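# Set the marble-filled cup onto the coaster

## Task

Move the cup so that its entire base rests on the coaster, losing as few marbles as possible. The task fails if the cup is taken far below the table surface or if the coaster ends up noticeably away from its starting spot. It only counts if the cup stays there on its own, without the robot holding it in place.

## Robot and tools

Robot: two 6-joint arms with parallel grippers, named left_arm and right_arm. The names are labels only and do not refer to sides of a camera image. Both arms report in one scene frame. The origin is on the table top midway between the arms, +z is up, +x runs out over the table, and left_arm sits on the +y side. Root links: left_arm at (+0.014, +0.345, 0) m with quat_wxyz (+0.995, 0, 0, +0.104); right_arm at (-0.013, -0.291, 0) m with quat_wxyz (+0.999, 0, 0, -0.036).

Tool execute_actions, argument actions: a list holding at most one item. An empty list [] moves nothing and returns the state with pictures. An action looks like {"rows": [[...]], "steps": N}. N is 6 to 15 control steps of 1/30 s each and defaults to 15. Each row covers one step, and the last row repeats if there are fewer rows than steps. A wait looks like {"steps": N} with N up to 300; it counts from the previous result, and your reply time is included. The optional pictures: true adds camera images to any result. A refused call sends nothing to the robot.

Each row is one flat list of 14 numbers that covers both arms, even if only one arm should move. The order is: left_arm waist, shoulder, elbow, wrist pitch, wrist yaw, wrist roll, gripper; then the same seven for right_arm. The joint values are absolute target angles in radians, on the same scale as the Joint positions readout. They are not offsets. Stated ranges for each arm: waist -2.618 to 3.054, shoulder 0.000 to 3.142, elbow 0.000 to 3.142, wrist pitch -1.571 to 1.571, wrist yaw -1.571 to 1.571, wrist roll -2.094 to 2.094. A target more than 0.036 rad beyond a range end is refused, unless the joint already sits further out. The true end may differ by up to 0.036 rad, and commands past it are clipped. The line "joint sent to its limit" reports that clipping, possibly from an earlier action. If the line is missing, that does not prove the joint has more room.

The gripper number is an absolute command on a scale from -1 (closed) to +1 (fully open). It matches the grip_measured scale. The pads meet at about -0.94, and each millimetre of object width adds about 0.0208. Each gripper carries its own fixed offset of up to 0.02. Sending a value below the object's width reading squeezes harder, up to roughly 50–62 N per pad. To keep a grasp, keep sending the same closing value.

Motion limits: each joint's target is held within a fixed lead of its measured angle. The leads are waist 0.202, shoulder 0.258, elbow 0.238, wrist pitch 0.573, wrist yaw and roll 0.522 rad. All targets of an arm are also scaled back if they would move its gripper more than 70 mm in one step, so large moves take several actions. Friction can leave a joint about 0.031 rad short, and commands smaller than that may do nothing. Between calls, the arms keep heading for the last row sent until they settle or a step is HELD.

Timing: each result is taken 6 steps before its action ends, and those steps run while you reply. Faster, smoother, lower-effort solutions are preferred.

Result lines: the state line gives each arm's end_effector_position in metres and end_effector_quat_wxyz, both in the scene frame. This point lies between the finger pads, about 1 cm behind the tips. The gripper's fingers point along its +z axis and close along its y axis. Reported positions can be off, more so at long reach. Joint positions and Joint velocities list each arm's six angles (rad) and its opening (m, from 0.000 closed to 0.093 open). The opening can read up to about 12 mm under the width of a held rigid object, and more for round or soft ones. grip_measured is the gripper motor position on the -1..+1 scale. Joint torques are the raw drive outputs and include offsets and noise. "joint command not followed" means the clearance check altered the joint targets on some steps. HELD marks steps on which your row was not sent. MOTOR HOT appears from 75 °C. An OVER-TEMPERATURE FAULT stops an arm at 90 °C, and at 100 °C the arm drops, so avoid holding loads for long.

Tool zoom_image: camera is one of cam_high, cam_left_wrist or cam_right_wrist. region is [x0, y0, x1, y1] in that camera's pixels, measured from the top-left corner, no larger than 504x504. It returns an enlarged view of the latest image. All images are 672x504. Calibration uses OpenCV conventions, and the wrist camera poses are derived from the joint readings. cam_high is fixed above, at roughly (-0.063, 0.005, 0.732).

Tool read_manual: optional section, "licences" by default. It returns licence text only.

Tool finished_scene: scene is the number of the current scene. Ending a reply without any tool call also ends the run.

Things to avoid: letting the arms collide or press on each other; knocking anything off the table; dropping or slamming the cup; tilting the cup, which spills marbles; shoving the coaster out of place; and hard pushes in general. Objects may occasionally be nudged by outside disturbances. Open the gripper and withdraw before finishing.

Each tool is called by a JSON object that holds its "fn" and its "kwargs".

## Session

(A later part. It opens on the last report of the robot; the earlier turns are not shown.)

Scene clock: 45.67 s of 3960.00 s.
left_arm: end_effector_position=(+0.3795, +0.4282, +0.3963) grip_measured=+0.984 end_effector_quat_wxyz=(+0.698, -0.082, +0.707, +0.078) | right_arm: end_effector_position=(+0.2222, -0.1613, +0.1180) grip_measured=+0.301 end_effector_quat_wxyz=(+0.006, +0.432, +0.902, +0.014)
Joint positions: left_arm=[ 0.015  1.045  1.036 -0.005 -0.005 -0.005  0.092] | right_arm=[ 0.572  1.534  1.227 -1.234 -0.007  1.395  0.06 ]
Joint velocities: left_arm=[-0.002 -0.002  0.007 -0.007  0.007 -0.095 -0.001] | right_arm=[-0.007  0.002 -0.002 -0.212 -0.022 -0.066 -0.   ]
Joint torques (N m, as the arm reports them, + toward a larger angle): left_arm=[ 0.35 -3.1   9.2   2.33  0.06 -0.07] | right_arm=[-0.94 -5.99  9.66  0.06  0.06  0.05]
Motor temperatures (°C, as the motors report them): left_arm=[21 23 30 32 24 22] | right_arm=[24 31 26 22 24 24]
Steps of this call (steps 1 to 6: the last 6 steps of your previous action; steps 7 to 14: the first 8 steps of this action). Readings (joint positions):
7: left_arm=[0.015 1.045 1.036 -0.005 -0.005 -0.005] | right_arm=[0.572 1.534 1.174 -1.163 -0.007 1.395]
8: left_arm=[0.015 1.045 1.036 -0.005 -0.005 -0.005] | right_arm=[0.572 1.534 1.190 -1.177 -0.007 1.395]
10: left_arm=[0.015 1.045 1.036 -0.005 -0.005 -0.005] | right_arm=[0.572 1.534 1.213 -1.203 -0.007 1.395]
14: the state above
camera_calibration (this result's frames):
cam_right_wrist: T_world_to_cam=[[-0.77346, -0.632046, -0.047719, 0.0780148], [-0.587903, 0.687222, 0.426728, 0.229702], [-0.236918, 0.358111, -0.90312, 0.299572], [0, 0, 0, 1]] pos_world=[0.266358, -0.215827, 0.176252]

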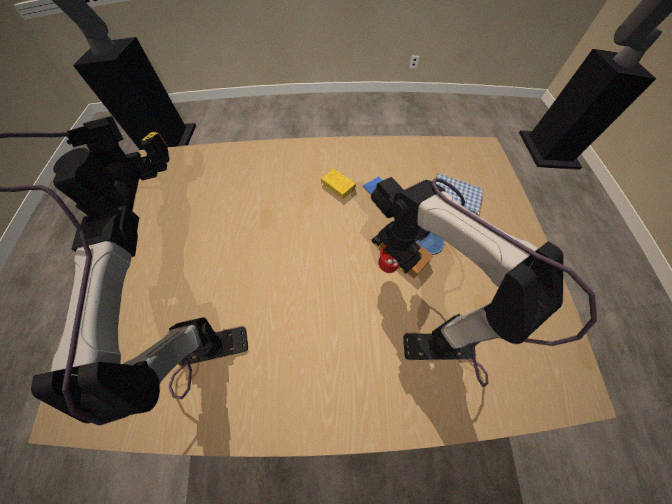

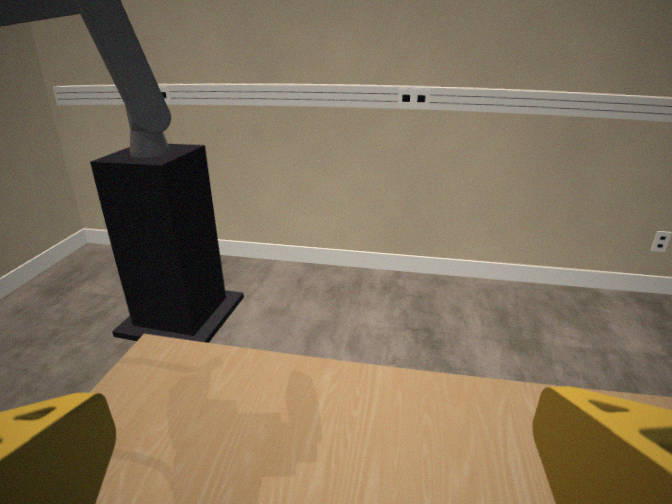

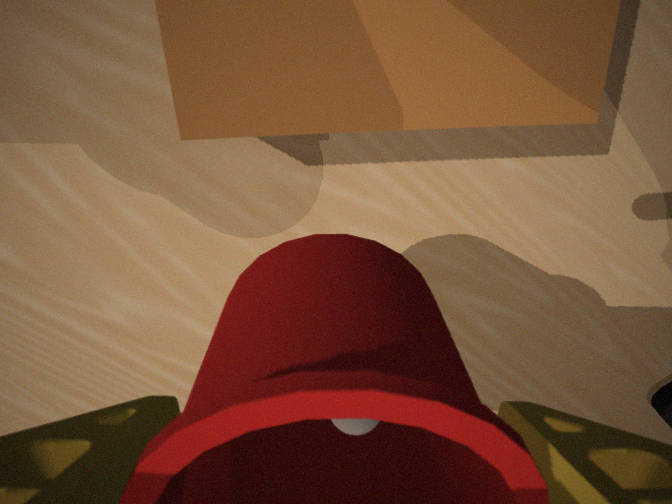

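{"fn": "execute_actions", "kwargs": {"actions": [{"rows": [[0.015,1.045,1.036,-0.005,-0.005,-0.005,1,0.558,1.549,1.251,-1.275,0,1.4,0.28],[0.015,1.045,1.036,-0.005,-0.005,-0.005,1,0.552,1.552,1.255,-1.276,0,1.4,0.28],[0.015,1.045,1.036,-0.005,-0.005,-0.005,1,0.543,1.558,1.261,-1.276,0,1.4,0.28],[0.015,1.045,1.036,-0.005,-0.005,-0.005,1,0.531,1.565,1.269,-1.278,0,1.4,0.28],[0.015,1.045,1.036,-0.005,-0.005,-0.005,1,0.515,1.574,1.28,-1.279,0,1.4,0.28],[0.015,1.045,1.036,-0.005,-0.005,-0.005,1,0.497,1.584,1.292,-1.281,0,1.4,0.28],[0.015,1.045,1.036,-0.005,-0.005,-0.005,1,0.477,1.596,1.305,-1.282,0,1.4,0.28],[0.015,1.045,1.036,-0.005,-0.005,-0.005,1,0.454,1.609,1.32,-1.284,0,1.4,0.28],[0.015,1.045,1.036,-0.005,-0.005,-0.005,1,0.43,1.623,1.337,-1.286,0,1.4,0.28],[0.015,1.045,1.036,-0.005,-0.005,-0.005,1,0.404,1.638,1.354,-1.289,0,1.4,0.28],[0.015,1.045,1.036,-0.005,-0.005,-0.005,1,0.377,1.654,1.372,-1.291,0,1.4,0.28],[0.015,1.045,1.036,-0.005,-0.005,-0.005,1,0.348,1.67,1.391,-1.294,0,1.4,0.28],[0.015,1.045,1.036,-0.005,-0.005,-0.005,1,0.319,1.687,1.411,-1.296,0,1.4,0.28],[0.015,1.045,1.036,-0.005,-0.005,-0.005,1,0.289,1.705,1.43,-1.299,0,1.4,0.28],[0.015,1.045,1.036,-0.005,-0.005,-0.005,1,0.259,1.722,1.451,-1.302,0,1.4,0.28]], "steps": 15}], "pictures": false}}

{"fn": "execute_actions", "kwargs": {"actions": [{"rows": [[0.015,1.045,1.036,-0.005,-0.005,-0.005,1,0.229,1.739,1.471,-1.304,0,1.4,0.28],[0.015,1.045,1.036,-0.005,-0.005,-0.005,1,0.199,1.757,1.49,-1.307,0,1.4,0.28],[0.015,1.045,1.036,-0.005,-0.005,-0.005,1,0.17,1.774,1.51,-1.309,0,1.4,0.28],[0.015,1.045,1.036,-0.005,-0.005,-0.005,1,0.141,1.79,1.529,-1.312,0,1.4,0.28],[0.015,1.045,1.036,-0.005,-0.005,-0.005,1,0.114,1.806,1.547,-1.314,0,1.4,0.28],[0.015,1.045,1.036,-0.005,-0.005,-0.005,1,0.088,1.821,1.564,-1.317,0,1.4,0.28],[0.015,1.045,1.036,-0.005,-0.005,-0.005,1,0.064,1.835,1.581,-1.319,0,1.4,0.28],[0.015,1.045,1.036,-0.005,-0.005,-0.005,1,0.041,1.848,1.596,-1.321,0,1.4,0.28],[0.015,1.045,1.036,-0.005,-0.005,-0.005,1,0.021,1.86,1.609,-1.322,0,1.4,0.28],[0.015,1.045,1.036,-0.005,-0.005,-0.005,1,0.003,1.87,1.621,-1.324,0,1.4,0.28],[0.015,1.045,1.036,-0.005,-0.005,-0.005,1,-0.013,1.879,1.632,-1.325,0,1.4,0.28],[0.015,1.045,1.036,-0.005,-0.005,-0.005,1,-0.025,1.886,1.64,-1.327,0,1.4,0.28],[0.015,1.045,1.036,-0.005,-0.005,-0.005,1,-0.034,1.892,1.646,-1.327,0,1.4,0.28],[0.015,1.045,1.036,-0.005,-0.005,-0.005,1,-0.04,1.895,1.65,-1.328,0,1.4,0.28],[0.015,1.045,1.036,-0.005,-0.005,-0.005,1,-0.042,1.896,1.651,-1.328,0,1.4,0.28]], "steps": 15}], "pictures": false}}

{"fn": "execute_actions", "kwargs": {"actions": [{"steps": 12}], "pictures": true}}

Scene clock: 47.63 s of 3960.00 s.
left_arm: end_effector_position=(+0.3795, +0.4282, +0.3963) grip_measured=+0.984 end_effector_quat_wxyz=(+0.698, -0.082, +0.707, +0.078) | right_arm: end_effector_position=(+0.2390, -0.1801, +0.1215) grip_measured=+0.301 end_effector_quat_wxyz=(-0.001, +0.472, +0.881, +0.004)
Joint positions: left_arm=[ 0.015  1.045  1.036 -0.005 -0.005 -0.005  0.092] | right_arm=[ 0.482  1.581  1.287 -1.272 -0.007  1.395  0.06 ]
Joint velocities: left_arm=[ 0.012 -0.002 -0.012  0.022  0.007  0.007 -0.001] | right_arm=[-0.623  0.374  0.432 -0.007 -0.007 -0.066  0.001]
Joint torques (N m, as the arm reports them, + toward a larger angle): left_arm=[ 0.36 -3.08  9.2   2.33  0.06 -0.08] | right_arm=[-1.2  -5.96  9.5   0.05  0.05  0.06]
Motor temperatures (°C, as the motors report them): left_arm=[21 23 30 32 24 22] | right_arm=[24 31 27 22 24 24]
Steps of this call (steps 1 to 6: the last 6 steps of your previous action; steps 7 to 30: the robot went on to your last target; steps 31 to 50: nothing new was sent; steps 51 to 59: the first 9 steps of this action). Readings (joint positions):
51: left_arm=[0.015 1.045 1.036 -0.005 -0.005 -0.005] | right_arm=[0.572 1.534 1.227 -1.260 -0.007 1.395]
52: left_arm=[0.015 1.045 1.036 -0.005 -0.005 -0.005] | right_arm=[0.570 1.534 1.227 -1.260 -0.007 1.395]
54: left_arm=[0.015 1.045 1.036 -0.005 -0.005 -0.005] | right_arm=[0.561 1.536 1.230 -1.263 -0.007 1.395]
58: left_arm=[0.015 1.045 1.036 -0.005 -0.005 -0.005] | right_arm=[0.504 1.569 1.273 -1.271 -0.007 1.395]
59: the state above

Scene clock: 48.13 s of 3960.00 s.
left_arm: end_effector_position=(+0.3795, +0.4282, +0.3963) grip_measured=+0.984 end_effector_quat_wxyz=(+0.698, -0.082, +0.707, +0.078) | right_arm: end_effector_position=(+0.3290, -0.2924, +0.1208) grip_measured=+0.301 end_effector_quat_wxyz=(+0.005, +0.644, +0.765, +0.007)
Joint positions: left_arm=[ 0.015  1.045  1.036 -0.005 -0.005 -0.005  0.092] | right_arm=[ 0.066  1.825  1.562 -1.291 -0.005  1.395  0.06 ]
Joint velocities: left_arm=[-0.012 -0.007  0.007 -0.051  0.051 -0.051 -0.001] | right_arm=[-0.652  0.359  0.413  0.007 -0.022 -0.022 -0.001]
Joint torques (N m, as the arm reports them, + toward a larger angle): left_arm=[ 0.37 -3.08  9.19  2.33  0.06 -0.07] | right_arm=[-0.45 -9.27  9.46 -0.07 -0.01  0.06]
Motor temperatures (°C, as the motors report them): left_arm=[21 23 30 32 24 22] | right_arm=[24 31 27 22 24 24]
Steps of this call (steps 1 to 6: the last 6 steps of your previous action; steps 7 to 15: the first 9 steps of this action). Readings (joint positions):
7: left_arm=[0.015 1.045 1.036 -0.005 -0.005 -0.005] | right_arm=[0.292 1.695 1.415 -1.280 -0.007 1.395]
8: left_arm=[0.015 1.045 1.036 -0.005 -0.005 -0.005] | right_arm=[0.261 1.712 1.435 -1.281 -0.007 1.395]
10: left_arm=[0.015 1.045 1.036 -0.005 -0.005 -0.005] | right_arm=[0.201 1.747 1.475 -1.284 -0.006 1.395]
14: left_arm=[0.015 1.045 1.036 -0.005 -0.005 -0.005] | right_arm=[0.090 1.811 1.546 -1.290 -0.005 1.395]
15: the state above

Scene clock: 48.53 s of 3960.00 s.
left_arm: end_effector_position=(+0.3795, +0.4282, +0.3963) grip_measured=+0.984 end_effector_quat_wxyz=(+0.698, -0.082, +0.707, +0.078) | right_arm: end_effector_position=(+0.3389, -0.3299, +0.1184) grip_measured=+0.301 end_effector_quat_wxyz=(+0.002, +0.683, +0.730, +0.002)
Joint positions: left_arm=[ 0.015  1.045  1.036 -0.005 -0.005 -0.005  0.092] | right_arm=[-0.038  1.882  1.625 -1.309 -0.002  1.395  0.06 ]
Joint velocities: left_arm=[-0.007  0.002  0.002  0.051 -0.022  0.007  0.001] | right_arm=[ 0.002  0.012  0.022 -0.037 -0.037 -0.11   0.001]
Joint torques (N m, as the arm reports them, + toward a larger angle): left_arm=[ 0.34 -3.09  9.2   2.33  0.07 -0.07] | right_arm=[-0.23 -9.56  9.93  0.04 -0.07  0.02]
Motor temperatures (°C, as the motors report them): left_arm=[21 23 30 32 24 22] | right_arm=[24 31 27 22 24 24]
Kept back: nothing.
Steps of this call (steps 1 to 6: the last 6 steps of your previous action; steps 7 to 12: the robot went on to your last target). Readings (joint positions):
1: left_arm=[0.015 1.045 1.036 -0.005 -0.005 -0.005] | right_arm=[0.043 1.837 1.576 -1.293 -0.005 1.395]
2: left_arm=[0.015 1.045 1.036 -0.005 -0.005 -0.005] | right_arm=[0.023 1.848 1.588 -1.295 -0.005 1.395]
4: left_arm=[0.015 1.045 1.036 -0.005 -0.005 -0.005] | right_arm=[-0.010 1.867 1.608 -1.298 -0.004 1.395]
8: left_arm=[0.015 1.045 1.036 -0.005 -0.005 -0.005] | right_arm=[-0.038 1.881 1.624 -1.302 -0.002 1.395]
12: the state above
camera_calibration (this result's frames):
cam_right_wrist: T_world_to_cam=[[-0.996898, -0.074992, -0.0238801, 0.318386], [-0.0780068, 0.901255, 0.426209, 0.311895], [-0.0104402, 0.426749, -0.90431, 0.334005], [0, 0, 0, 1]] pos_world=[0.345215, -0.399757, 0.176714]

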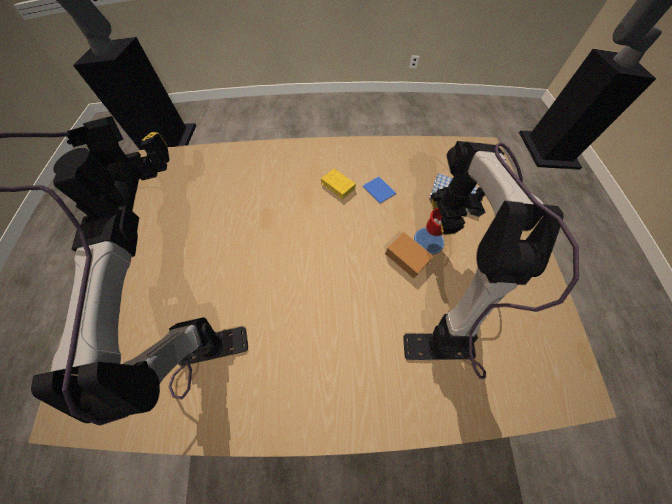

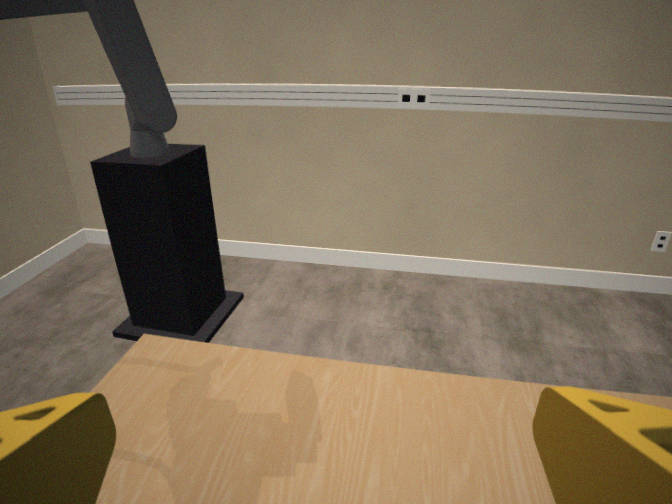

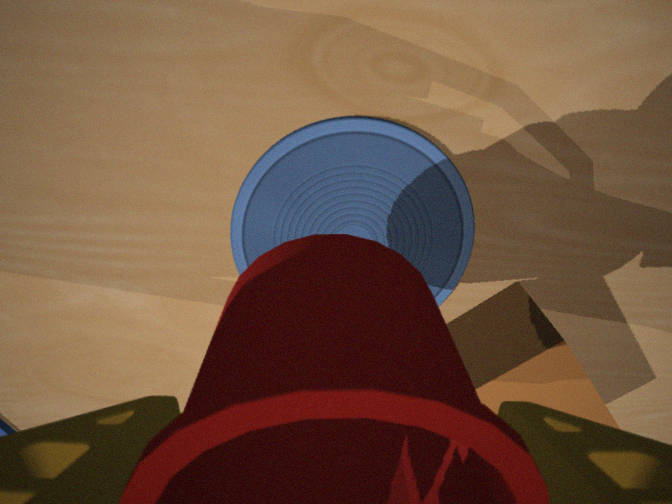

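{"fn": "execute_actions", "kwargs": {"actions": []}}

Scene clock: 49.93 s of 3960.00 s.
left_arm: end_effector_position=(+0.3795, +0.4282, +0.3963) grip_measured=+0.984 end_effector_quat_wxyz=(+0.698, -0.082, +0.707, +0.078) | right_arm: end_effector_position=(+0.3378, -0.3298, +0.1184) grip_measured=+0.301 end_effector_quat_wxyz=(+0.000, +0.683, +0.730, +0.001)
Joint positions: left_arm=[ 0.015  1.045  1.036 -0.005 -0.005 -0.005  0.092] | right_arm=[-0.038  1.882  1.625 -1.313 -0.002  1.395  0.06 ]
Joint velocities: left_arm=[-0.017 -0.017 -0.002  0.007  0.066 -0.095 -0.   ] | right_arm=[-0.002 -0.007 -0.002 -0.022 -0.022  0.007  0.   ]
Joint torques (N m, as the arm reports them, + toward a larger angle): left_arm=[ 0.35 -3.1   9.21  2.33  0.06 -0.07] | right_arm=[-0.19 -9.56  9.77  0.    0.03  0.06]
Motor temperatures (°C, as the motors report them): left_arm=[21 23 31 32 24 22] | right_arm=[24 31 27 22 24 24]
Kept back: nothing.
Steps of this call (steps 1 to 30: the robot went on to your last target; steps 31 to 42: nothing new was sent). Readings (joint positions):
1: left_arm=[0.015 1.045 1.036 -0.005 -0.005 -0.005] | right_arm=[-0.038 1.882 1.625 -1.310 -0.002 1.395]
2: left_arm=[0.015 1.045 1.036 -0.005 -0.005 -0.005] | right_arm=[-0.038 1.882 1.625 -1.311 -0.002 1.395]
4: left_arm=[0.015 1.045 1.036 -0.005 -0.005 -0.005] | right_arm=[-0.038 1.882 1.625 -1.312 -0.002 1.395]
8: left_arm=[0.015 1.045 1.036 -0.005 -0.005 -0.005] | right_arm=[-0.038 1.882 1.625 -1.312 -0.002 1.395]
42: the state above
All arms were judged still, so your last target was given up. Only a new action makes them travel on or press farther. Fingers that are still opening or closing keep moving.
camera_calibration (this result's frames):
cam_right_wrist: T_world_to_cam=[[-0.996997, -0.0749812, -0.0193812, 0.316799], [-0.0760656, 0.901042, 0.42701, 0.310881], [-0.0145544, 0.427202, -0.904039, 0.335445], [0, 0, 0, 1]] pos_world=[0.344378, -0.399665, 0.176646]

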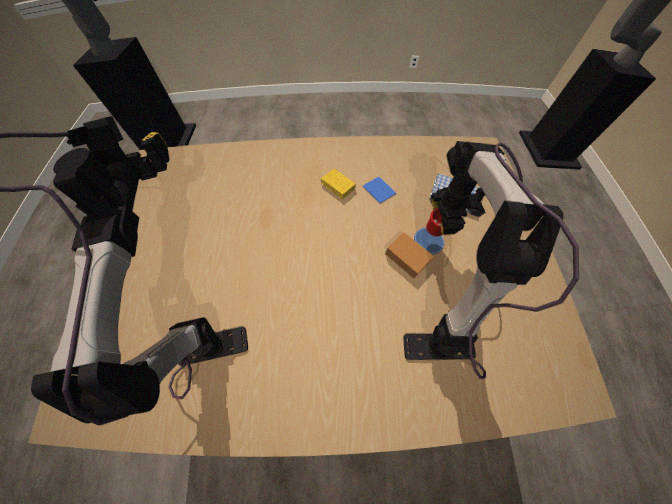

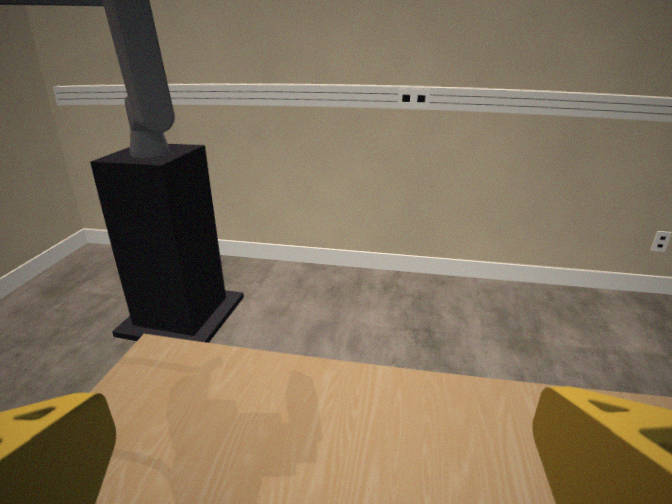

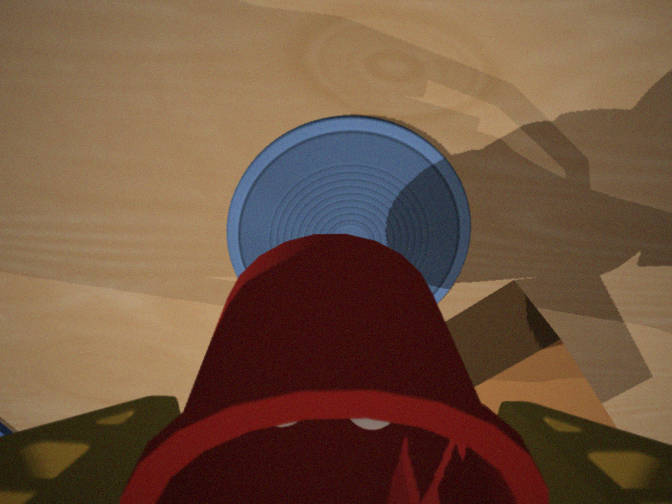

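{"fn": "zoom_image", "kwargs": {"camera": "cam_right_wrist", "region": [210, 100, 490, 310]}}

Region (210, 100, 490, 310) of cam_right_wrist's 672x504 image, scaled by 1.800, with more detail than that image has; it fills the top 378 rows of this view, and the rest is white.

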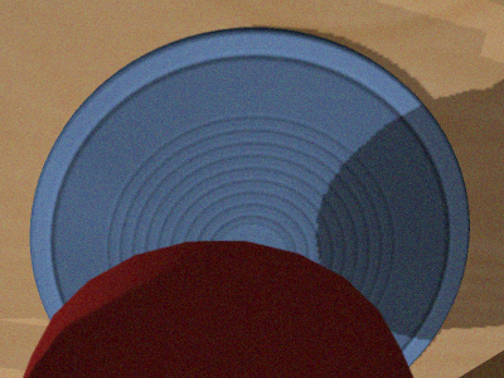

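{"fn": "execute_actions", "kwargs": {"actions": [{"rows": [
[0.015,1.045,1.036,-0.005,-0.005,-0.005,1,-0.042,1.896,1.638,-1.318,0,1.4,0.28],
[0.015,1.045,1.036,-0.005,-0.005,-0.005,1,-0.042,1.896,1.625,-1.308,0,1.4,0.28],
[0.015,1.045,1.036,-0.005,-0.005,-0.005,1,-0.042,1.896,1.613,-1.300,0,1.4,0.28],
[0.015,1.045,1.036,-0.005,-0.005,-0.005,1,-0.042,1.8963,1.6081,-1.2958,0,1.4,0.28],
[0.015,1.045,1.036,-0.005,-0.005,-0.005,1,-0.042,1.8964,1.6055,-1.2930,0,1.4,0.28],
[0.015,1.045,1.036,-0.005,-0.005,-0.005,1,-0.042,1.8966,1.6023,-1.2897,0,1.4,0.28],
[0.015,1.045,1.036,-0.005,-0.005,-0.005,1,-0.042,1.8968,1.5987,-1.2858,0,1.4,0.28],
[0.015,1.045,1.036,-0.005,-0.005,-0.005,1,-0.042,1.8970,1.5946,-1.2815,0,1.4,0.28],
[0.015,1.045,1.036,-0.005,-0.005,-0.005,1,-0.042,1.8972,1.5901,-1.2768,0,1.4,0.28],
[0.015,1.045,1.036,-0.005,-0.005,-0.005,1,-0.042,1.8975,1.5852,-1.2716,0,1.4,0.28],
[0.015,1.045,1.036,-0.005,-0.005,-0.005,1,-0.042,1.8978,1.5800,-1.2660,0,1.4,0.28],
[0.015,1.045,1.036,-0.005,-0.005,-0.005,1,-0.042,1.8981,1.5744,-1.2601,0,1.4,0.28],
[0.015,1.045,1.036,-0.005,-0.005,-0.005,1,-0.042,1.8984,1.5685,-1.2539,0,1.4,0.28],
[0.015,1.045,1.036,-0.005,-0.005,-0.005,1,-0.042,1.8988,1.5624,-1.2474,0,1.4,0.28],
[0.015,1.045,1.036,-0.005,-0.005,-0.005,1,-0.042,1.8991,1.5560,-1.2406,0,1.4,0.28]
], "steps": 15}], "pictures": false}}

{"fn": "execute_actions", "kwargs": {"actions": [{"rows": [
[0.015,1.045,1.036,-0.005,-0.005,-0.005,1,-0.042,1.8995,1.5493,-1.2336,0,1.4,0.28],
[0.015,1.045,1.036,-0.005,-0.005,-0.005,1,-0.042,1.8998,1.5425,-1.2264,0,1.4,0.28],
[0.015,1.045,1.036,-0.005,-0.005,-0.005,1,-0.042,1.9002,1.5356,-1.2190,0,1.4,0.28],
[0.015,1.045,1.036,-0.005,-0.005,-0.005,1,-0.042,1.9006,1.5285,-1.2115,0,1.4,0.28],
[0.015,1.045,1.036,-0.005,-0.005,-0.005,1,-0.042,1.9010,1.5213,-1.2038,0,1.4,0.28],
[0.015,1.045,1.036,-0.005,-0.005,-0.005,1,-0.042,1.9014,1.5140,-1.1961,0,1.4,0.28],
[0.015,1.045,1.036,-0.005,-0.005,-0.005,1,-0.042,1.9018,1.5067,-1.1884,0,1.4,0.28],
[0.015,1.045,1.036,-0.005,-0.005,-0.005,1,-0.042,1.9022,1.4993,-1.1806,0,1.4,0.28],
[0.015,1.045,1.036,-0.005,-0.005,-0.005,1,-0.042,1.9026,1.4920,-1.1729,0,1.4,0.28],
[0.015,1.045,1.036,-0.005,-0.005,-0.005,1,-0.042,1.9030,1.4847,-1.1652,0,1.4,0.28],
[0.015,1.045,1.036,-0.005,-0.005,-0.005,1,-0.042,1.9034,1.4775,-1.1575,0,1.4,0.28],
[0.015,1.045,1.036,-0.005,-0.005,-0.005,1,-0.042,1.9038,1.4704,-1.1500,0,1.4,0.28],
[0.015,1.045,1.036,-0.005,-0.005,-0.005,1,-0.042,1.9042,1.4635,-1.1426,0,1.4,0.28],
[0.015,1.045,1.036,-0.005,-0.005,-0.005,1,-0.042,1.9045,1.4567,-1.1354,0,1.4,0.28],
[0.015,1.045,1.036,-0.005,-0.005,-0.005,1,-0.042,1.9049,1.4500,-1.1284,0,1.4,0.28]
], "steps": 15}], "pictures": false}}

{"fn": "execute_actions", "kwargs": {"actions": [{"rows": [
[0.015,1.045,1.036,-0.005,-0.005,-0.005,1,-0.042,1.9052,1.4436,-1.1216,0,1.4,0.28],
[0.015,1.045,1.036,-0.005,-0.005,-0.005,1,-0.042,1.9056,1.4375,-1.1151,0,1.4,0.28],
[0.015,1.045,1.036,-0.005,-0.005,-0.005,1,-0.042,1.9059,1.4316,-1.1089,0,1.4,0.28],
[0.015,1.045,1.036,-0.005,-0.005,-0.005,1,-0.042,1.9062,1.4260,-1.1030,0,1.4,0.28],
[0.015,1.045,1.036,-0.005,-0.005,-0.005,1,-0.042,1.9065,1.4208,-1.0974,0,1.4,0.28],
[0.015,1.045,1.036,-0.005,-0.005,-0.005,1,-0.042,1.9068,1.4159,-1.0922,0,1.4,0.28],
[0.015,1.045,1.036,-0.005,-0.005,-0.005,1,-0.042,1.9070,1.4114,-1.0875,0,1.4,0.28],
[0.015,1.045,1.036,-0.005,-0.005,-0.005,1,-0.042,1.9072,1.4073,-1.0832,0,1.4,0.28],
[0.015,1.045,1.036,-0.005,-0.005,-0.005,1,-0.042,1.9074,1.4037,-1.0793,0,1.4,0.28],
[0.015,1.045,1.036,-0.005,-0.005,-0.005,1,-0.042,1.9076,1.4005,-1.0760,0,1.4,0.28],
[0.015,1.045,1.036,-0.005,-0.005,-0.005,1,-0.042,1.9077,1.3979,-1.0732,0,1.4,0.28],
[0.015,1.045,1.036,-0.005,-0.005,-0.005,1,-0.042,1.9078,1.3958,-1.0710,0,1.4,0.28],
[0.015,1.045,1.036,-0.005,-0.005,-0.005,1,-0.042,1.9079,1.3943,-1.0693,0,1.4,0.28],
[0.015,1.045,1.036,-0.005,-0.005,-0.005,1,-0.042,1.9080,1.3933,-1.0683,0,1.4,0.28],
[0.015,1.045,1.036,-0.005,-0.005,-0.005,1,-0.042,1.9080,1.3930,-1.0680,0,1.4,0.28]
], "steps": 15}], "pictures": false}}

{"fn": "execute_actions", "kwargs": {"actions": [{"steps": 12}], "pictures": true}}

Scene clock: 59.57 s of 3960.00 s.
left_arm: end_effector_position=(+0.3795, +0.4282, +0.3963) grip_measured=+0.984 end_effector_quat_wxyz=(+0.698, -0.082, +0.707, +0.078) | right_arm: end_effector_position=(+0.3400, -0.3300, +0.1180) grip_measured=+0.301 end_effector_quat_wxyz=(+0.004, +0.683, +0.730, +0.004)
Joint positions: left_arm=[ 0.015  1.045  1.036 -0.005 -0.005 -0.005  0.092] | right_arm=[-0.038  1.882  1.624 -1.302 -0.002  1.395  0.06 ]
Joint velocities: left_arm=[-0.002 -0.007  0.012 -0.022  0.022  0.037  0.   ] | right_arm=[ 0.002  0.012 -0.076  0.125 -0.037  0.066  0.001]
Joint torques (N m, as the arm reports them, + toward a larger angle): left_arm=[ 0.38 -3.11  9.21  2.33  0.06 -0.07] | right_arm=[-0.15 -9.66  4.71  0.23  0.03  0.04]
Motor temperatures (°C, as the motors report them): left_arm=[21 23 31 33 24 22] | right_arm=[24 32 29 21 24 24]
Steps of this call (steps 1 to 90: nothing new was sent; then 6.33 s passed at rest; steps 91 to 99: the first 9 steps of this action). Readings (joint positions):
91: left_arm=[0.015 1.045 1.036 -0.005 -0.005 -0.005] | right_arm=[-0.038 1.882 1.625 -1.313 -0.002 1.395]
92: left_arm=[0.015 1.045 1.036 -0.005 -0.005 -0.005] | right_arm=[-0.038 1.882 1.625 -1.313 -0.002 1.395]
94: left_arm=[0.015 1.045 1.036 -0.005 -0.005 -0.005] | right_arm=[-0.038 1.882 1.625 -1.313 -0.002 1.395]
98: left_arm=[0.015 1.045 1.036 -0.005 -0.005 -0.005] | right_arm=[-0.038 1.882 1.625 -1.306 -0.002 1.395]
99: the state above

Scene clock: 60.07 s of 3960.00 s.
left_arm: end_effector_position=(+0.3795, +0.4282, +0.3963) grip_measured=+0.984 end_effector_quat_wxyz=(+0.698, -0.082, +0.707, +0.078) | right_arm: end_effector_position=(+0.3356, -0.3295, +0.0936) grip_measured=+0.301 end_effector_quat_wxyz=(-0.001, +0.683, +0.730, +0.000)
Joint positions: left_arm=[ 0.015  1.045  1.036 -0.005 -0.005 -0.005  0.092] | right_arm=[-0.038  1.882  1.527 -1.217 -0.002  1.395  0.06 ]
Joint velocities: left_arm=[-0.002  0.007  0.002 -0.007  0.007  0.066 -0.001] | right_arm=[ 0.007  0.007 -0.203  0.212  0.007  0.037 -0.001]
Joint torques (N m, as the arm reports them, + toward a larger angle): left_arm=[ 0.35 -3.11  9.21  2.33  0.06 -0.07] | right_arm=[-0.21 -9.14  5.35  0.36  0.02  0.07]
Motor temperatures (°C, as the motors report them): left_arm=[21 23 31 33 24 22] | right_arm=[24 32 29 21 24 24]
Steps of this call (steps 1 to 6: the last 6 steps of your previous action; steps 7 to 15: the first 9 steps of this action). Readings (joint positions):
7: left_arm=[0.015 1.045 1.036 -0.005 -0.005 -0.005] | right_arm=[-0.038 1.882 1.583 -1.270 -0.002 1.395]
8: left_arm=[0.015 1.045 1.036 -0.005 -0.005 -0.005] | right_arm=[-0.038 1.882 1.576 -1.265 -0.002 1.395]
10: left_arm=[0.015 1.045 1.036 -0.005 -0.005 -0.005] | right_arm=[-0.038 1.882 1.563 -1.252 -0.002 1.395]
14: left_arm=[0.015 1.045 1.036 -0.005 -0.005 -0.005] | right_arm=[-0.038 1.882 1.534 -1.224 -0.002 1.395]
15: the state above

Scene clock: 60.57 s of 3960.00 s.
left_arm: end_effector_position=(+0.3795, +0.4282, +0.3963) grip_measured=+0.984 end_effector_quat_wxyz=(+0.698, -0.082, +0.707, +0.078) | right_arm: end_effector_position=(+0.3339, -0.3293, +0.0703) grip_measured=+0.301 end_effector_quat_wxyz=(+0.002, +0.683, +0.730, +0.003)
Joint positions: left_arm=[ 0.015  1.045  1.036 -0.005 -0.005 -0.005  0.092] | right_arm=[-0.038  1.882  1.433 -1.115 -0.002  1.395  0.06 ]
Joint velocities: left_arm=[ 0.012  0.002 -0.012  0.037  0.007 -0.007 -0.   ] | right_arm=[ 0.002  0.012 -0.115  0.125  0.022  0.037 -0.   ]
Joint torques (N m, as the arm reports them, + toward a larger angle): left_arm=[ 0.37 -3.09  9.21  2.33  0.06 -0.08] | right_arm=[-0.28 -8.4   5.33  0.31  0.01  0.05]
Motor temperatures (°C, as the motors report them): left_arm=[21 23 31 33 24 22] | right_arm=[24 32 29 21 24 24]
Steps of this call (steps 1 to 6: the last 6 steps of your previous action; steps 7 to 15: the first 9 steps of this action). Readings (joint positions):
7: left_arm=[0.015 1.045 1.036 -0.005 -0.005 -0.005] | right_arm=[-0.038 1.882 1.477 -1.166 -0.002 1.395]
8: left_arm=[0.015 1.045 1.036 -0.005 -0.005 -0.005] | right_arm=[-0.038 1.882 1.471 -1.158 -0.002 1.395]
10: left_arm=[0.015 1.045 1.036 -0.005 -0.005 -0.005] | right_arm=[-0.038 1.882 1.459 -1.145 -0.002 1.395]
14: left_arm=[0.015 1.045 1.036 -0.005 -0.005 -0.005] | right_arm=[-0.038 1.882 1.438 -1.121 -0.002 1.395]
15: the state above

Scene clock: 60.97 s of 3960.00 s.
left_arm: end_effector_position=(+0.3795, +0.4282, +0.3963) grip_measured=+0.984 end_effector_quat_wxyz=(+0.698, -0.082, +0.707, +0.078) | right_arm: end_effector_position=(+0.3354, -0.3295, +0.0623) grip_measured=+0.301 end_effector_quat_wxyz=(+0.003, +0.683, +0.730, +0.003)
Joint positions: left_arm=[ 0.015  1.045  1.036 -0.005 -0.005 -0.005  0.092] | right_arm=[-0.038  1.893  1.415 -1.085 -0.002  1.395  0.06 ]
Joint velocities: left_arm=[-0.002 -0.007  0.007 -0.037 -0.037 -0.051  0.001] | right_arm=[ 0.002  0.012  0.007  0.066  0.037 -0.007 -0.   ]
Joint torques (N m, as the arm reports them, + toward a larger angle): left_arm=[ 0.37 -3.09  9.21  2.33  0.06 -0.08] | right_arm=[-0.19 -9.58  5.22  0.28  0.    0.06]
Motor temperatures (°C, as the motors report them): left_arm=[21 23 31 33 24 22] | right_arm=[24 32 29 21 24 24]
Kept back: nothing.
Steps of this call (steps 1 to 6: the last 6 steps of your previous action; steps 7 to 12: the robot went on to your last target). Readings (joint positions):
1: left_arm=[0.015 1.045 1.036 -0.005 -0.005 -0.005] | right_arm=[-0.038 1.882 1.430 -1.110 -0.002 1.395]
2: left_arm=[0.015 1.045 1.036 -0.005 -0.005 -0.005] | right_arm=[-0.038 1.882 1.426 -1.106 -0.002 1.395]
4: left_arm=[0.015 1.045 1.036 -0.005 -0.005 -0.005] | right_arm=[-0.038 1.884 1.422 -1.099 -0.002 1.395]
8: left_arm=[0.015 1.045 1.036 -0.005 -0.005 -0.005] | right_arm=[-0.038 1.891 1.416 -1.088 -0.002 1.395]
12: the state above
camera_calibration (this result's frames):
cam_right_wrist: T_world_to_cam=[[-0.996821, -0.0750005, -0.026879, 0.313759], [-0.0792989, 0.901397, 0.425669, 0.335684], [-0.00769669, 0.426448, -0.90448, 0.282102], [0, 0, 0, 1]] pos_world=[0.341553, -0.399355, 0.120699]

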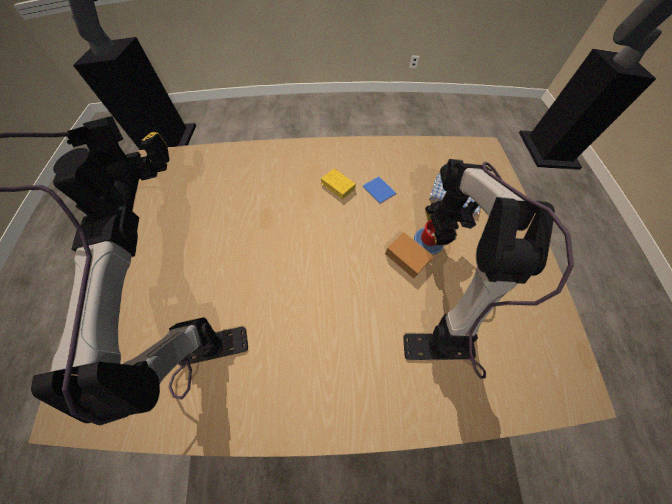

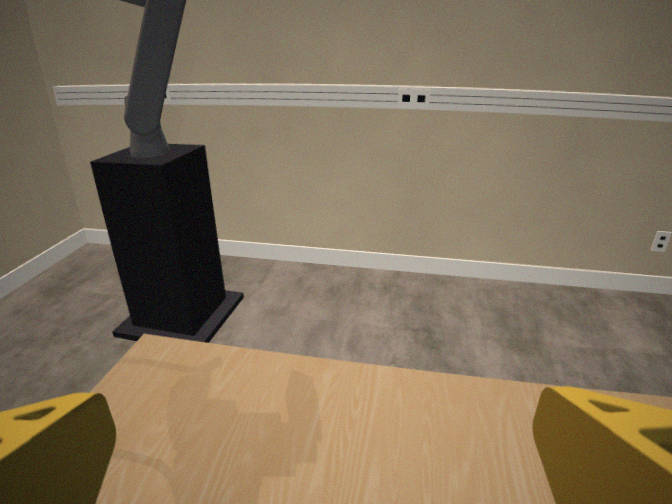

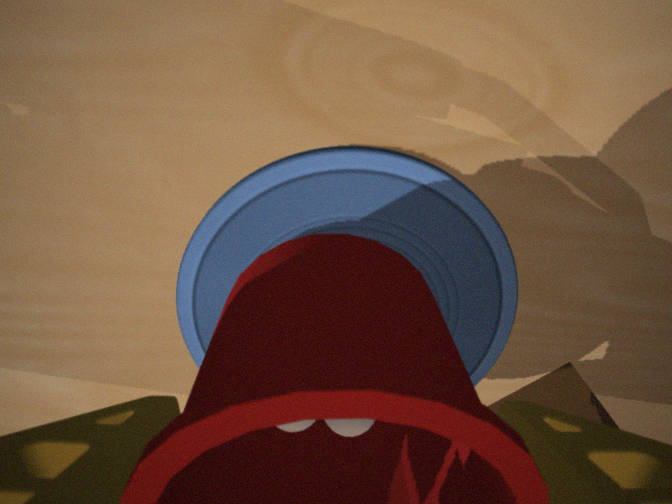

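{"fn": "execute_actions", "kwargs": {"actions": [{"rows": [
[0.015,1.045,1.036,-0.005,-0.005,-0.005,1,-0.042,1.9093,1.393,-1.068,0,1.4,0.28],
[0.015,1.045,1.036,-0.005,-0.005,-0.005,1,-0.042,1.9106,1.393,-1.068,0,1.4,0.28],
[0.015,1.045,1.036,-0.005,-0.005,-0.005,1,-0.042,1.9119,1.393,-1.068,0,1.4,0.28],
[0.015,1.045,1.036,-0.005,-0.005,-0.005,1,-0.042,1.9132,1.393,-1.068,0,1.4,0.28],
[0.015,1.045,1.036,-0.005,-0.005,-0.005,1,-0.042,1.9145,1.393,-1.068,0,1.4,0.28],
[0.015,1.045,1.036,-0.005,-0.005,-0.005,1,-0.042,1.9158,1.393,-1.068,0,1.4,0.28],
[0.015,1.045,1.036,-0.005,-0.005,-0.005,1,-0.042,1.9171,1.393,-1.068,0,1.4,0.28],
[0.015,1.045,1.036,-0.005,-0.005,-0.005,1,-0.042,1.9184,1.393,-1.068,0,1.4,0.28],
[0.015,1.045,1.036,-0.005,-0.005,-0.005,1,-0.042,1.9197,1.393,-1.068,0,1.4,0.28],
[0.015,1.045,1.036,-0.005,-0.005,-0.005,1,-0.042,1.921,1.393,-1.068,0,1.4,0.28],
[0.015,1.045,1.036,-0.005,-0.005,-0.005,1,-0.042,1.921,1.393,-1.068,0,1.4,0.28],
[0.015,1.045,1.036,-0.005,-0.005,-0.005,1,-0.042,1.921,1.393,-1.068,0,1.4,0.28],
[0.015,1.045,1.036,-0.005,-0.005,-0.005,1,-0.042,1.921,1.393,-1.068,0,1.4,0.28],
[0.015,1.045,1.036,-0.005,-0.005,-0.005,1,-0.042,1.921,1.393,-1.068,0,1.4,0.28]
], "steps": 14}], "pictures": false}}

{"fn": "execute_actions", "kwargs": {"actions": [{"rows": [
[0.015,1.045,1.036,-0.005,-0.005,-0.005,1,-0.042,1.921,1.393,-1.068,0,1.4,0.33],
[0.015,1.045,1.036,-0.005,-0.005,-0.005,1,-0.042,1.921,1.393,-1.068,0,1.4,0.38],
[0.015,1.045,1.036,-0.005,-0.005,-0.005,1,-0.042,1.921,1.393,-1.068,0,1.4,0.43],
[0.015,1.045,1.036,-0.005,-0.005,-0.005,1,-0.042,1.921,1.393,-1.068,0,1.4,0.48],
[0.015,1.045,1.036,-0.005,-0.005,-0.005,1,-0.042,1.921,1.393,-1.068,0,1.4,0.54],
[0.015,1.045,1.036,-0.005,-0.005,-0.005,1,-0.042,1.921,1.393,-1.068,0,1.4,0.61],
[0.015,1.045,1.036,-0.005,-0.005,-0.005,1,-0.042,1.917,1.399,-1.072,0,1.4,0.69],
[0.015,1.045,1.036,-0.005,-0.005,-0.005,1,-0.042,1.913,1.405,-1.076,0,1.4,0.77],
[0.015,1.045,1.036,-0.005,-0.005,-0.005,1,-0.042,1.909,1.411,-1.080,0,1.4,0.85],
[0.015,1.045,1.036,-0.005,-0.005,-0.005,1,-0.042,1.905,1.417,-1.084,0,1.4,0.93],
[0.015,1.045,1.036,-0.005,-0.005,-0.005,1,-0.042,1.901,1.422,-1.088,0,1.4,1],
[0.015,1.045,1.036,-0.005,-0.005,-0.005,1,-0.042,1.897,1.426,-1.091,0,1.4,1],
[0.015,1.045,1.036,-0.005,-0.005,-0.005,1,-0.042,1.895,1.429,-1.094,0,1.4,1],
[0.015,1.045,1.036,-0.005,-0.005,-0.005,1,-0.042,1.893,1.432,-1.096,0,1.4,1]
], "steps": 14}], "pictures": false}}

{"fn": "execute_actions", "kwargs": {"actions": [{"rows": [
[0.015,1.045,1.036,-0.005,-0.005,-0.005,1,-0.042,1.8929,1.4327,-1.0968,0,1.4,1],
[0.015,1.045,1.036,-0.005,-0.005,-0.005,1,-0.042,1.8925,1.4349,-1.0993,0,1.4,1],
[0.015,1.045,1.036,-0.005,-0.005,-0.005,1,-0.042,1.8919,1.4383,-1.1032,0,1.4,1],
[0.015,1.045,1.036,-0.005,-0.005,-0.005,1,-0.042,1.8912,1.4430,-1.1084,0,1.4,1],
[0.015,1.045,1.036,-0.005,-0.005,-0.005,1,-0.042,1.8902,1.4487,-1.1150,0,1.4,1],
[0.015,1.045,1.036,-0.005,-0.005,-0.005,1,-0.042,1.8890,1.4555,-1.1226,0,1.4,1],
[0.015,1.045,1.036,-0.005,-0.005,-0.005,1,-0.042,1.8878,1.4632,-1.1313,0,1.4,1],
[0.015,1.045,1.036,-0.005,-0.005,-0.005,1,-0.042,1.8863,1.4716,-1.1409,0,1.4,1],
[0.015,1.045,1.036,-0.005,-0.005,-0.005,1,-0.042,1.8848,1.4808,-1.1513,0,1.4,1],
[0.015,1.045,1.036,-0.005,-0.005,-0.005,1,-0.042,1.8831,1.4906,-1.1624,0,1.4,1],
[0.015,1.045,1.036,-0.005,-0.005,-0.005,1,-0.042,1.8814,1.5009,-1.1740,0,1.4,1],
[0.015,1.045,1.036,-0.005,-0.005,-0.005,1,-0.042,1.8796,1.5116,-1.1861,0,1.4,1],
[0.015,1.045,1.036,-0.005,-0.005,-0.005,1,-0.042,1.8778,1.5225,-1.1986,0,1.4,1],
[0.015,1.045,1.036,-0.005,-0.005,-0.005,1,-0.042,1.8759,1.5337,-1.2112,0,1.4,1],
[0.015,1.045,1.036,-0.005,-0.005,-0.005,1,-0.042,1.8740,1.5450,-1.2240,0,1.4,1]
], "steps": 15}], "pictures": false}}

{"fn": "execute_actions", "kwargs": {"actions": [{"rows": [
[0.015,1.045,1.036,-0.005,-0.005,-0.005,1,-0.042,1.8721,1.5563,-1.2368,0,1.4,1],
[0.015,1.045,1.036,-0.005,-0.005,-0.005,1,-0.042,1.8702,1.5675,-1.2494,0,1.4,1],
[0.015,1.045,1.036,-0.005,-0.005,-0.005,1,-0.042,1.8684,1.5784,-1.2619,0,1.4,1],
[0.015,1.045,1.036,-0.005,-0.005,-0.005,1,-0.042,1.8666,1.5891,-1.2740,0,1.4,1],
[0.015,1.045,1.036,-0.005,-0.005,-0.005,1,-0.042,1.8649,1.5994,-1.2856,0,1.4,1],
[0.015,1.045,1.036,-0.005,-0.005,-0.005,1,-0.042,1.8632,1.6092,-1.2967,0,1.4,1],
[0.015,1.045,1.036,-0.005,-0.005,-0.005,1,-0.042,1.8617,1.6184,-1.3071,0,1.4,1],
[0.015,1.045,1.036,-0.005,-0.005,-0.005,1,-0.042,1.8602,1.6268,-1.3167,0,1.4,1],
[0.015,1.045,1.036,-0.005,-0.005,-0.005,1,-0.042,1.8590,1.6345,-1.3254,0,1.4,1],
[0.015,1.045,1.036,-0.005,-0.005,-0.005,1,-0.042,1.8578,1.6413,-1.3330,0,1.4,1],
[0.015,1.045,1.036,-0.005,-0.005,-0.005,1,-0.042,1.8568,1.6470,-1.3396,0,1.4,1],
[0.015,1.045,1.036,-0.005,-0.005,-0.005,1,-0.042,1.8561,1.6517,-1.3448,0,1.4,1],
[0.015,1.045,1.036,-0.005,-0.005,-0.005,1,-0.042,1.8555,1.6551,-1.3487,0,1.4,1],
[0.015,1.045,1.036,-0.005,-0.005,-0.005,1,-0.042,1.8551,1.6573,-1.3512,0,1.4,1],
[0.015,1.045,1.036,-0.005,-0.005,-0.005,1,-0.042,1.855,1.658,-1.352,0,1.4,1]
], "steps": 15}], "pictures": false}}

{"fn": "execute_actions", "kwargs": {"actions": [{"steps": 9}], "pictures": true}}

Scene clock: 64.50 s of 3960.00 s.
left_arm: end_effector_position=(+0.3795, +0.4282, +0.3963) grip_measured=+0.984 end_effector_quat_wxyz=(+0.698, -0.082, +0.707, +0.078) | right_arm: end_effector_position=(+0.3362, -0.3296, +0.0623) grip_measured=+0.301 end_effector_quat_wxyz=(+0.004, +0.683, +0.730, +0.004)
Joint positions: left_arm=[ 0.015  1.045  1.036 -0.005 -0.005 -0.005  0.092] | right_arm=[-0.038  1.893  1.415 -1.081 -0.002  1.395  0.06 ]
Joint velocities: left_arm=[-0.007  0.007  0.002 -0.022 -0.037  0.007 -0.001] | right_arm=[ 0.002  0.007 -0.007 -0.022 -0.037 -0.051 -0.001]
Joint torques (N m, as the arm reports them, + toward a larger angle): left_arm=[ 0.36 -3.11  9.2   2.33  0.07 -0.07] | right_arm=[-0.24 -8.58  5.2   0.29  0.02  0.03]
Motor temperatures (°C, as the motors report them): left_arm=[21 23 32 33 24 22] | right_arm=[24 32 29 21 24 24]
Steps of this call (steps 1 to 30: the robot went on to your last target; steps 31 to 98: nothing new was sent; steps 99 to 106: the first 8 steps of this action). Readings (joint positions):
99: left_arm=[0.015 1.045 1.036 -0.005 -0.005 -0.005] | right_arm=[-0.038 1.893 1.415 -1.081 -0.002 1.395]
100: left_arm=[0.015 1.045 1.036 -0.005 -0.005 -0.005] | right_arm=[-0.038 1.893 1.415 -1.081 -0.002 1.395]
102: left_arm=[0.015 1.045 1.036 -0.005 -0.005 -0.005] | right_arm=[-0.038 1.893 1.415 -1.081 -0.002 1.395]
106: the state above

Scene clock: 64.97 s of 3960.00 s.
left_arm: end_effector_position=(+0.3795, +0.4282, +0.3963) grip_measured=+0.984 end_effector_quat_wxyz=(+0.698, -0.082, +0.707, +0.078) | right_arm: end_effector_position=(+0.3362, -0.3297, +0.0608) grip_measured=+0.732 end_effector_quat_wxyz=(+0.003, +0.683, +0.730, +0.003)
Joint positions: left_arm=[ 0.015  1.045  1.036 -0.005 -0.005 -0.005  0.092] | right_arm=[-0.038  1.897  1.415 -1.08  -0.001  1.395  0.08 ]
Joint velocities: left_arm=[-0.012 -0.002 -0.012  0.007  0.007 -0.007 -0.   ] | right_arm=[ 0.002 -0.012  0.012 -0.022 -0.007  0.007  0.073]
Joint torques (N m, as the arm reports them, + toward a larger angle): left_arm=[ 0.35 -3.1   9.2   2.33  0.06 -0.08] | right_arm=[-0.33 -9.53  6.37  0.2  -0.01  0.07]
Motor temperatures (°C, as the motors report them): left_arm=[21 23 32 33 24 22] | right_arm=[24 32 29 21 24 24]
Steps of this call (steps 1 to 6: the last 6 steps of your previous action; steps 7 to 14: the first 8 steps of this action). Readings (joint positions):
7: left_arm=[0.015 1.045 1.036 -0.005 -0.005 -0.005] | right_arm=[-0.038 1.894 1.415 -1.081 -0.001 1.395]
8: left_arm=[0.015 1.045 1.036 -0.005 -0.005 -0.005] | right_arm=[-0.038 1.894 1.415 -1.081 -0.001 1.395]
10: left_arm=[0.015 1.045 1.036 -0.005 -0.005 -0.005] | right_arm=[-0.038 1.894 1.415 -1.081 -0.001 1.395]
14: the state above

Scene clock: 65.47 s of 3960.00 s.
left_arm: end_effector_position=(+0.3795, +0.4282, +0.3963) grip_measured=+0.984 end_effector_quat_wxyz=(+0.698, -0.082, +0.707, +0.078) | right_arm: end_effector_position=(+0.3358, -0.3297, +0.0669) grip_measured=+0.988 end_effector_quat_wxyz=(+0.000, +0.683, +0.730, +0.001)
Joint positions: left_arm=[ 0.015  1.045  1.036 -0.005 -0.005 -0.005  0.092] | right_arm=[-0.038  1.897  1.44  -1.113 -0.001  1.395  0.093]
Joint velocities: left_arm=[ 0.002 -0.007  0.007  0.007 -0.081  0.051  0.   ] | right_arm=[-0.012 -0.017  0.271 -0.198 -0.037  0.066 -0.001]
Joint torques (N m, as the arm reports them, + toward a larger angle): left_arm=[ 0.35 -3.09  9.21  2.33  0.06 -0.07] | right_arm=[ -0.27 -11.73   9.52   0.05   0.01   0.06]
Motor temperatures (°C, as the motors report them): left_arm=[21 23 32 33 24 22] | right_arm=[24 33 29 21 24 24]
Steps of this call (steps 1 to 6: the last 6 steps of your previous action; steps 7 to 15: the first 9 steps of this action). Readings (joint positions):
7: left_arm=[0.015 1.045 1.036 -0.005 -0.005 -0.005] | right_arm=[-0.038 1.897 1.415 -1.081 -0.001 1.395]
8: left_arm=[0.015 1.045 1.036 -0.005 -0.005 -0.005] | right_arm=[-0.038 1.897 1.415 -1.081 -0.001 1.395]
10: left_arm=[0.015 1.045 1.036 -0.005 -0.005 -0.005] | right_arm=[-0.038 1.897 1.415 -1.084 -0.001 1.395]
14: left_arm=[0.015 1.045 1.036 -0.005 -0.005 -0.005] | right_arm=[-0.038 1.897 1.431 -1.106 -0.001 1.395]
15: the state above

Scene clock: 65.97 s of 3960.00 s.
left_arm: end_effector_position=(+0.3795, +0.4282, +0.3963) grip_measured=+0.984 end_effector_quat_wxyz=(+0.698, -0.082, +0.707, +0.078) | right_arm: end_effector_position=(+0.3424, -0.3304, +0.1123) grip_measured=+0.988 end_effector_quat_wxyz=(+0.009, +0.683, +0.730, +0.007)
Joint positions: left_arm=[ 0.015  1.045  1.036 -0.005 -0.005 -0.005  0.092] | right_arm=[-0.038  1.879  1.598 -1.265 -0.001  1.395  0.093]
Joint velocities: left_arm=[ 0.012  0.002  0.012 -0.081  0.007  0.007 -0.001] | right_arm=[ 0.012 -0.066  0.261 -0.33   0.037 -0.037 -0.   ]
Joint torques (N m, as the arm reports them, + toward a larger angle): left_arm=[ 0.35 -3.11  9.19  2.33  0.06 -0.07] | right_arm=[ -0.3  -12.     9.44   0.11   0.     0.06]
Motor temperatures (°C, as the motors report them): left_arm=[21 23 32 33 24 22] | right_arm=[24 33 29 21 24 24]
Steps of this call (steps 1 to 6: the last 6 steps of your previous action; steps 7 to 15: the first 9 steps of this action). Readings (joint positions):
7: left_arm=[0.015 1.045 1.036 -0.005 -0.005 -0.005] | right_arm=[-0.038 1.897 1.515 -1.175 -0.001 1.395]
8: left_arm=[0.015 1.045 1.036 -0.005 -0.005 -0.005] | right_arm=[-0.038 1.897 1.526 -1.186 -0.001 1.395]
10: left_arm=[0.015 1.045 1.036 -0.005 -0.005 -0.005] | right_arm=[-0.038 1.895 1.547 -1.209 -0.001 1.395]
14: left_arm=[0.015 1.045 1.036 -0.005 -0.005 -0.005] | right_arm=[-0.038 1.882 1.589 -1.255 -0.001 1.395]
15: the state above

Scene clock: 66.27 s of 3960.00 s.
left_arm: end_effector_position=(+0.3795, +0.4282, +0.3963) grip_measured=+0.984 end_effector_quat_wxyz=(+0.698, -0.082, +0.707, +0.078) | right_arm: end_effector_position=(+0.3371, -0.3298, +0.1246) grip_measured=+0.988 end_effector_quat_wxyz=(+0.004, +0.683, +0.730, +0.003)
Joint positions: left_arm=[ 0.015  1.045  1.036 -0.005 -0.005 -0.005  0.092] | right_arm=[-0.038  1.87   1.635 -1.325 -0.001  1.395  0.093]
Joint velocities: left_arm=[-0.012 -0.002  0.012  0.007 -0.007 -0.037 -0.   ] | right_arm=[ 0.012 -0.017 -0.007 -0.154  0.022  0.022 -0.   ]
Joint torques (N m, as the arm reports them, + toward a larger angle): left_arm=[ 0.36 -3.08  9.2   2.33  0.06 -0.07] | right_arm=[ -0.21 -11.89   9.62   0.08   0.     0.03]
Motor temperatures (°C, as the motors report them): left_arm=[21 23 32 33 24 22] | right_arm=[24 33 29 21 24 24]
Kept back: nothing.
Steps of this call (steps 1 to 6: the last 6 steps of your previous action; steps 7 to 9: the robot went on to your last target). Readings (joint positions):
1: left_arm=[0.015 1.045 1.036 -0.005 -0.005 -0.005] | right_arm=[-0.038 1.877 1.607 -1.276 -0.001 1.395]
2: left_arm=[0.015 1.045 1.036 -0.005 -0.005 -0.005] | right_arm=[-0.038 1.874 1.614 -1.285 -0.001 1.395]
4: left_arm=[0.015 1.045 1.036 -0.005 -0.005 -0.005] | right_arm=[-0.038 1.872 1.626 -1.301 -0.001 1.395]
8: left_arm=[0.015 1.045 1.036 -0.005 -0.005 -0.005] | right_arm=[-0.038 1.870 1.635 -1.322 -0.001 1.395]
9: the state above
camera_calibration (this result's frames):
cam_right_wrist: T_world_to_cam=[[-0.996782, -0.0750186, -0.0282384, 0.317294], [-0.0799017, 0.901791, 0.424721, 0.310058], [-0.00639681, 0.425611, -0.904884, 0.337907], [0, 0, 0, 1]] pos_world=[0.343208, -0.399621, 0.183038]

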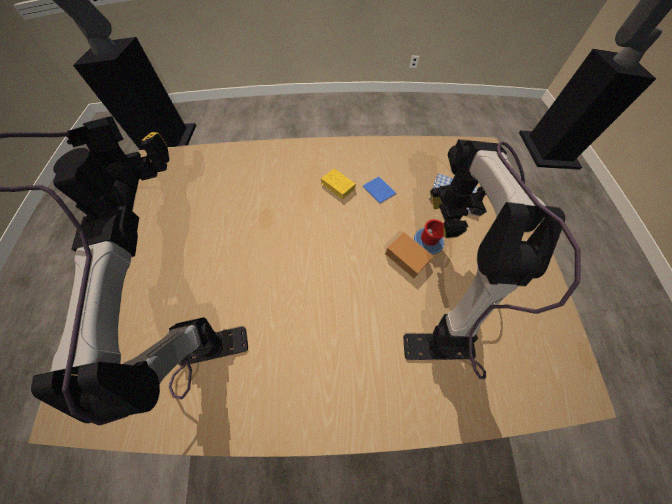

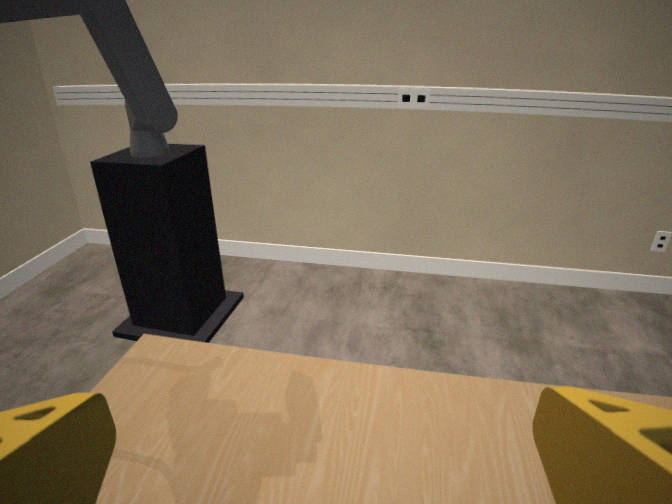

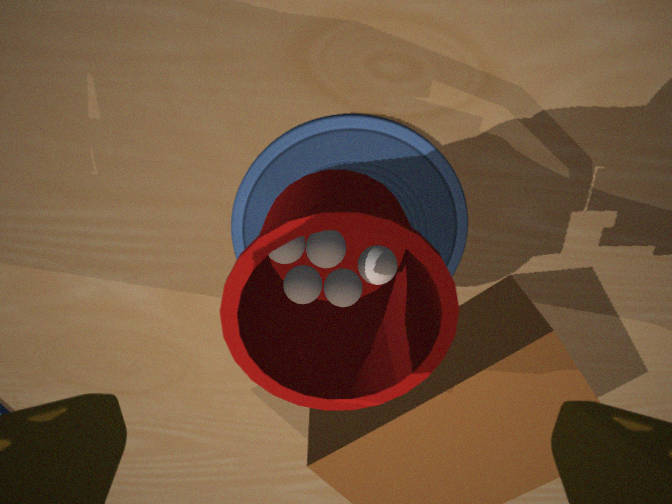

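{"fn": "zoom_image", "kwargs": {"camera": "cam_high", "region": [370, 160, 510, 290]}}

{"fn": "zoom_image", "kwargs": {"camera": "cam_right_wrist", "region": [200, 90, 500, 420]}}

Region (370, 160, 510, 290) of cam_high's 672x504 image, scaled by 3.600, with more detail than that image has; it fills the top 468 rows of this view, and the rest is white.

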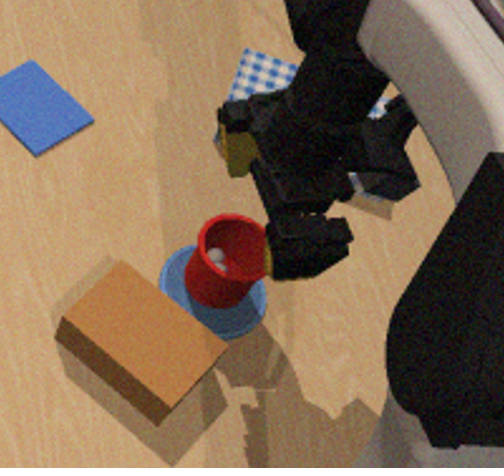

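Region (200, 90, 500, 420) of cam_right_wrist's 672x504 image, scaled by 1.527, with more detail than that image has; it fills the left 458 columns of this view, and the rest is white.

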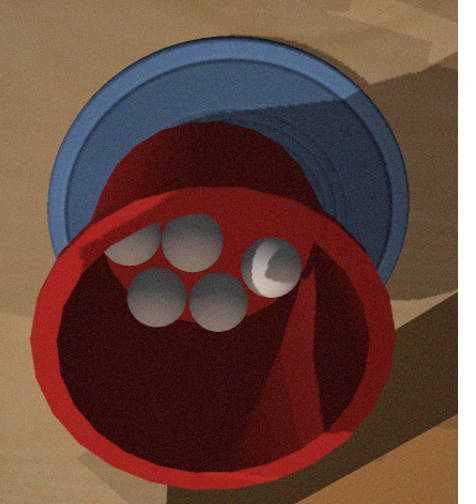

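{"fn": "finished_scene", "kwargs": {"scene": 1}}

The scene is finished: the task was done.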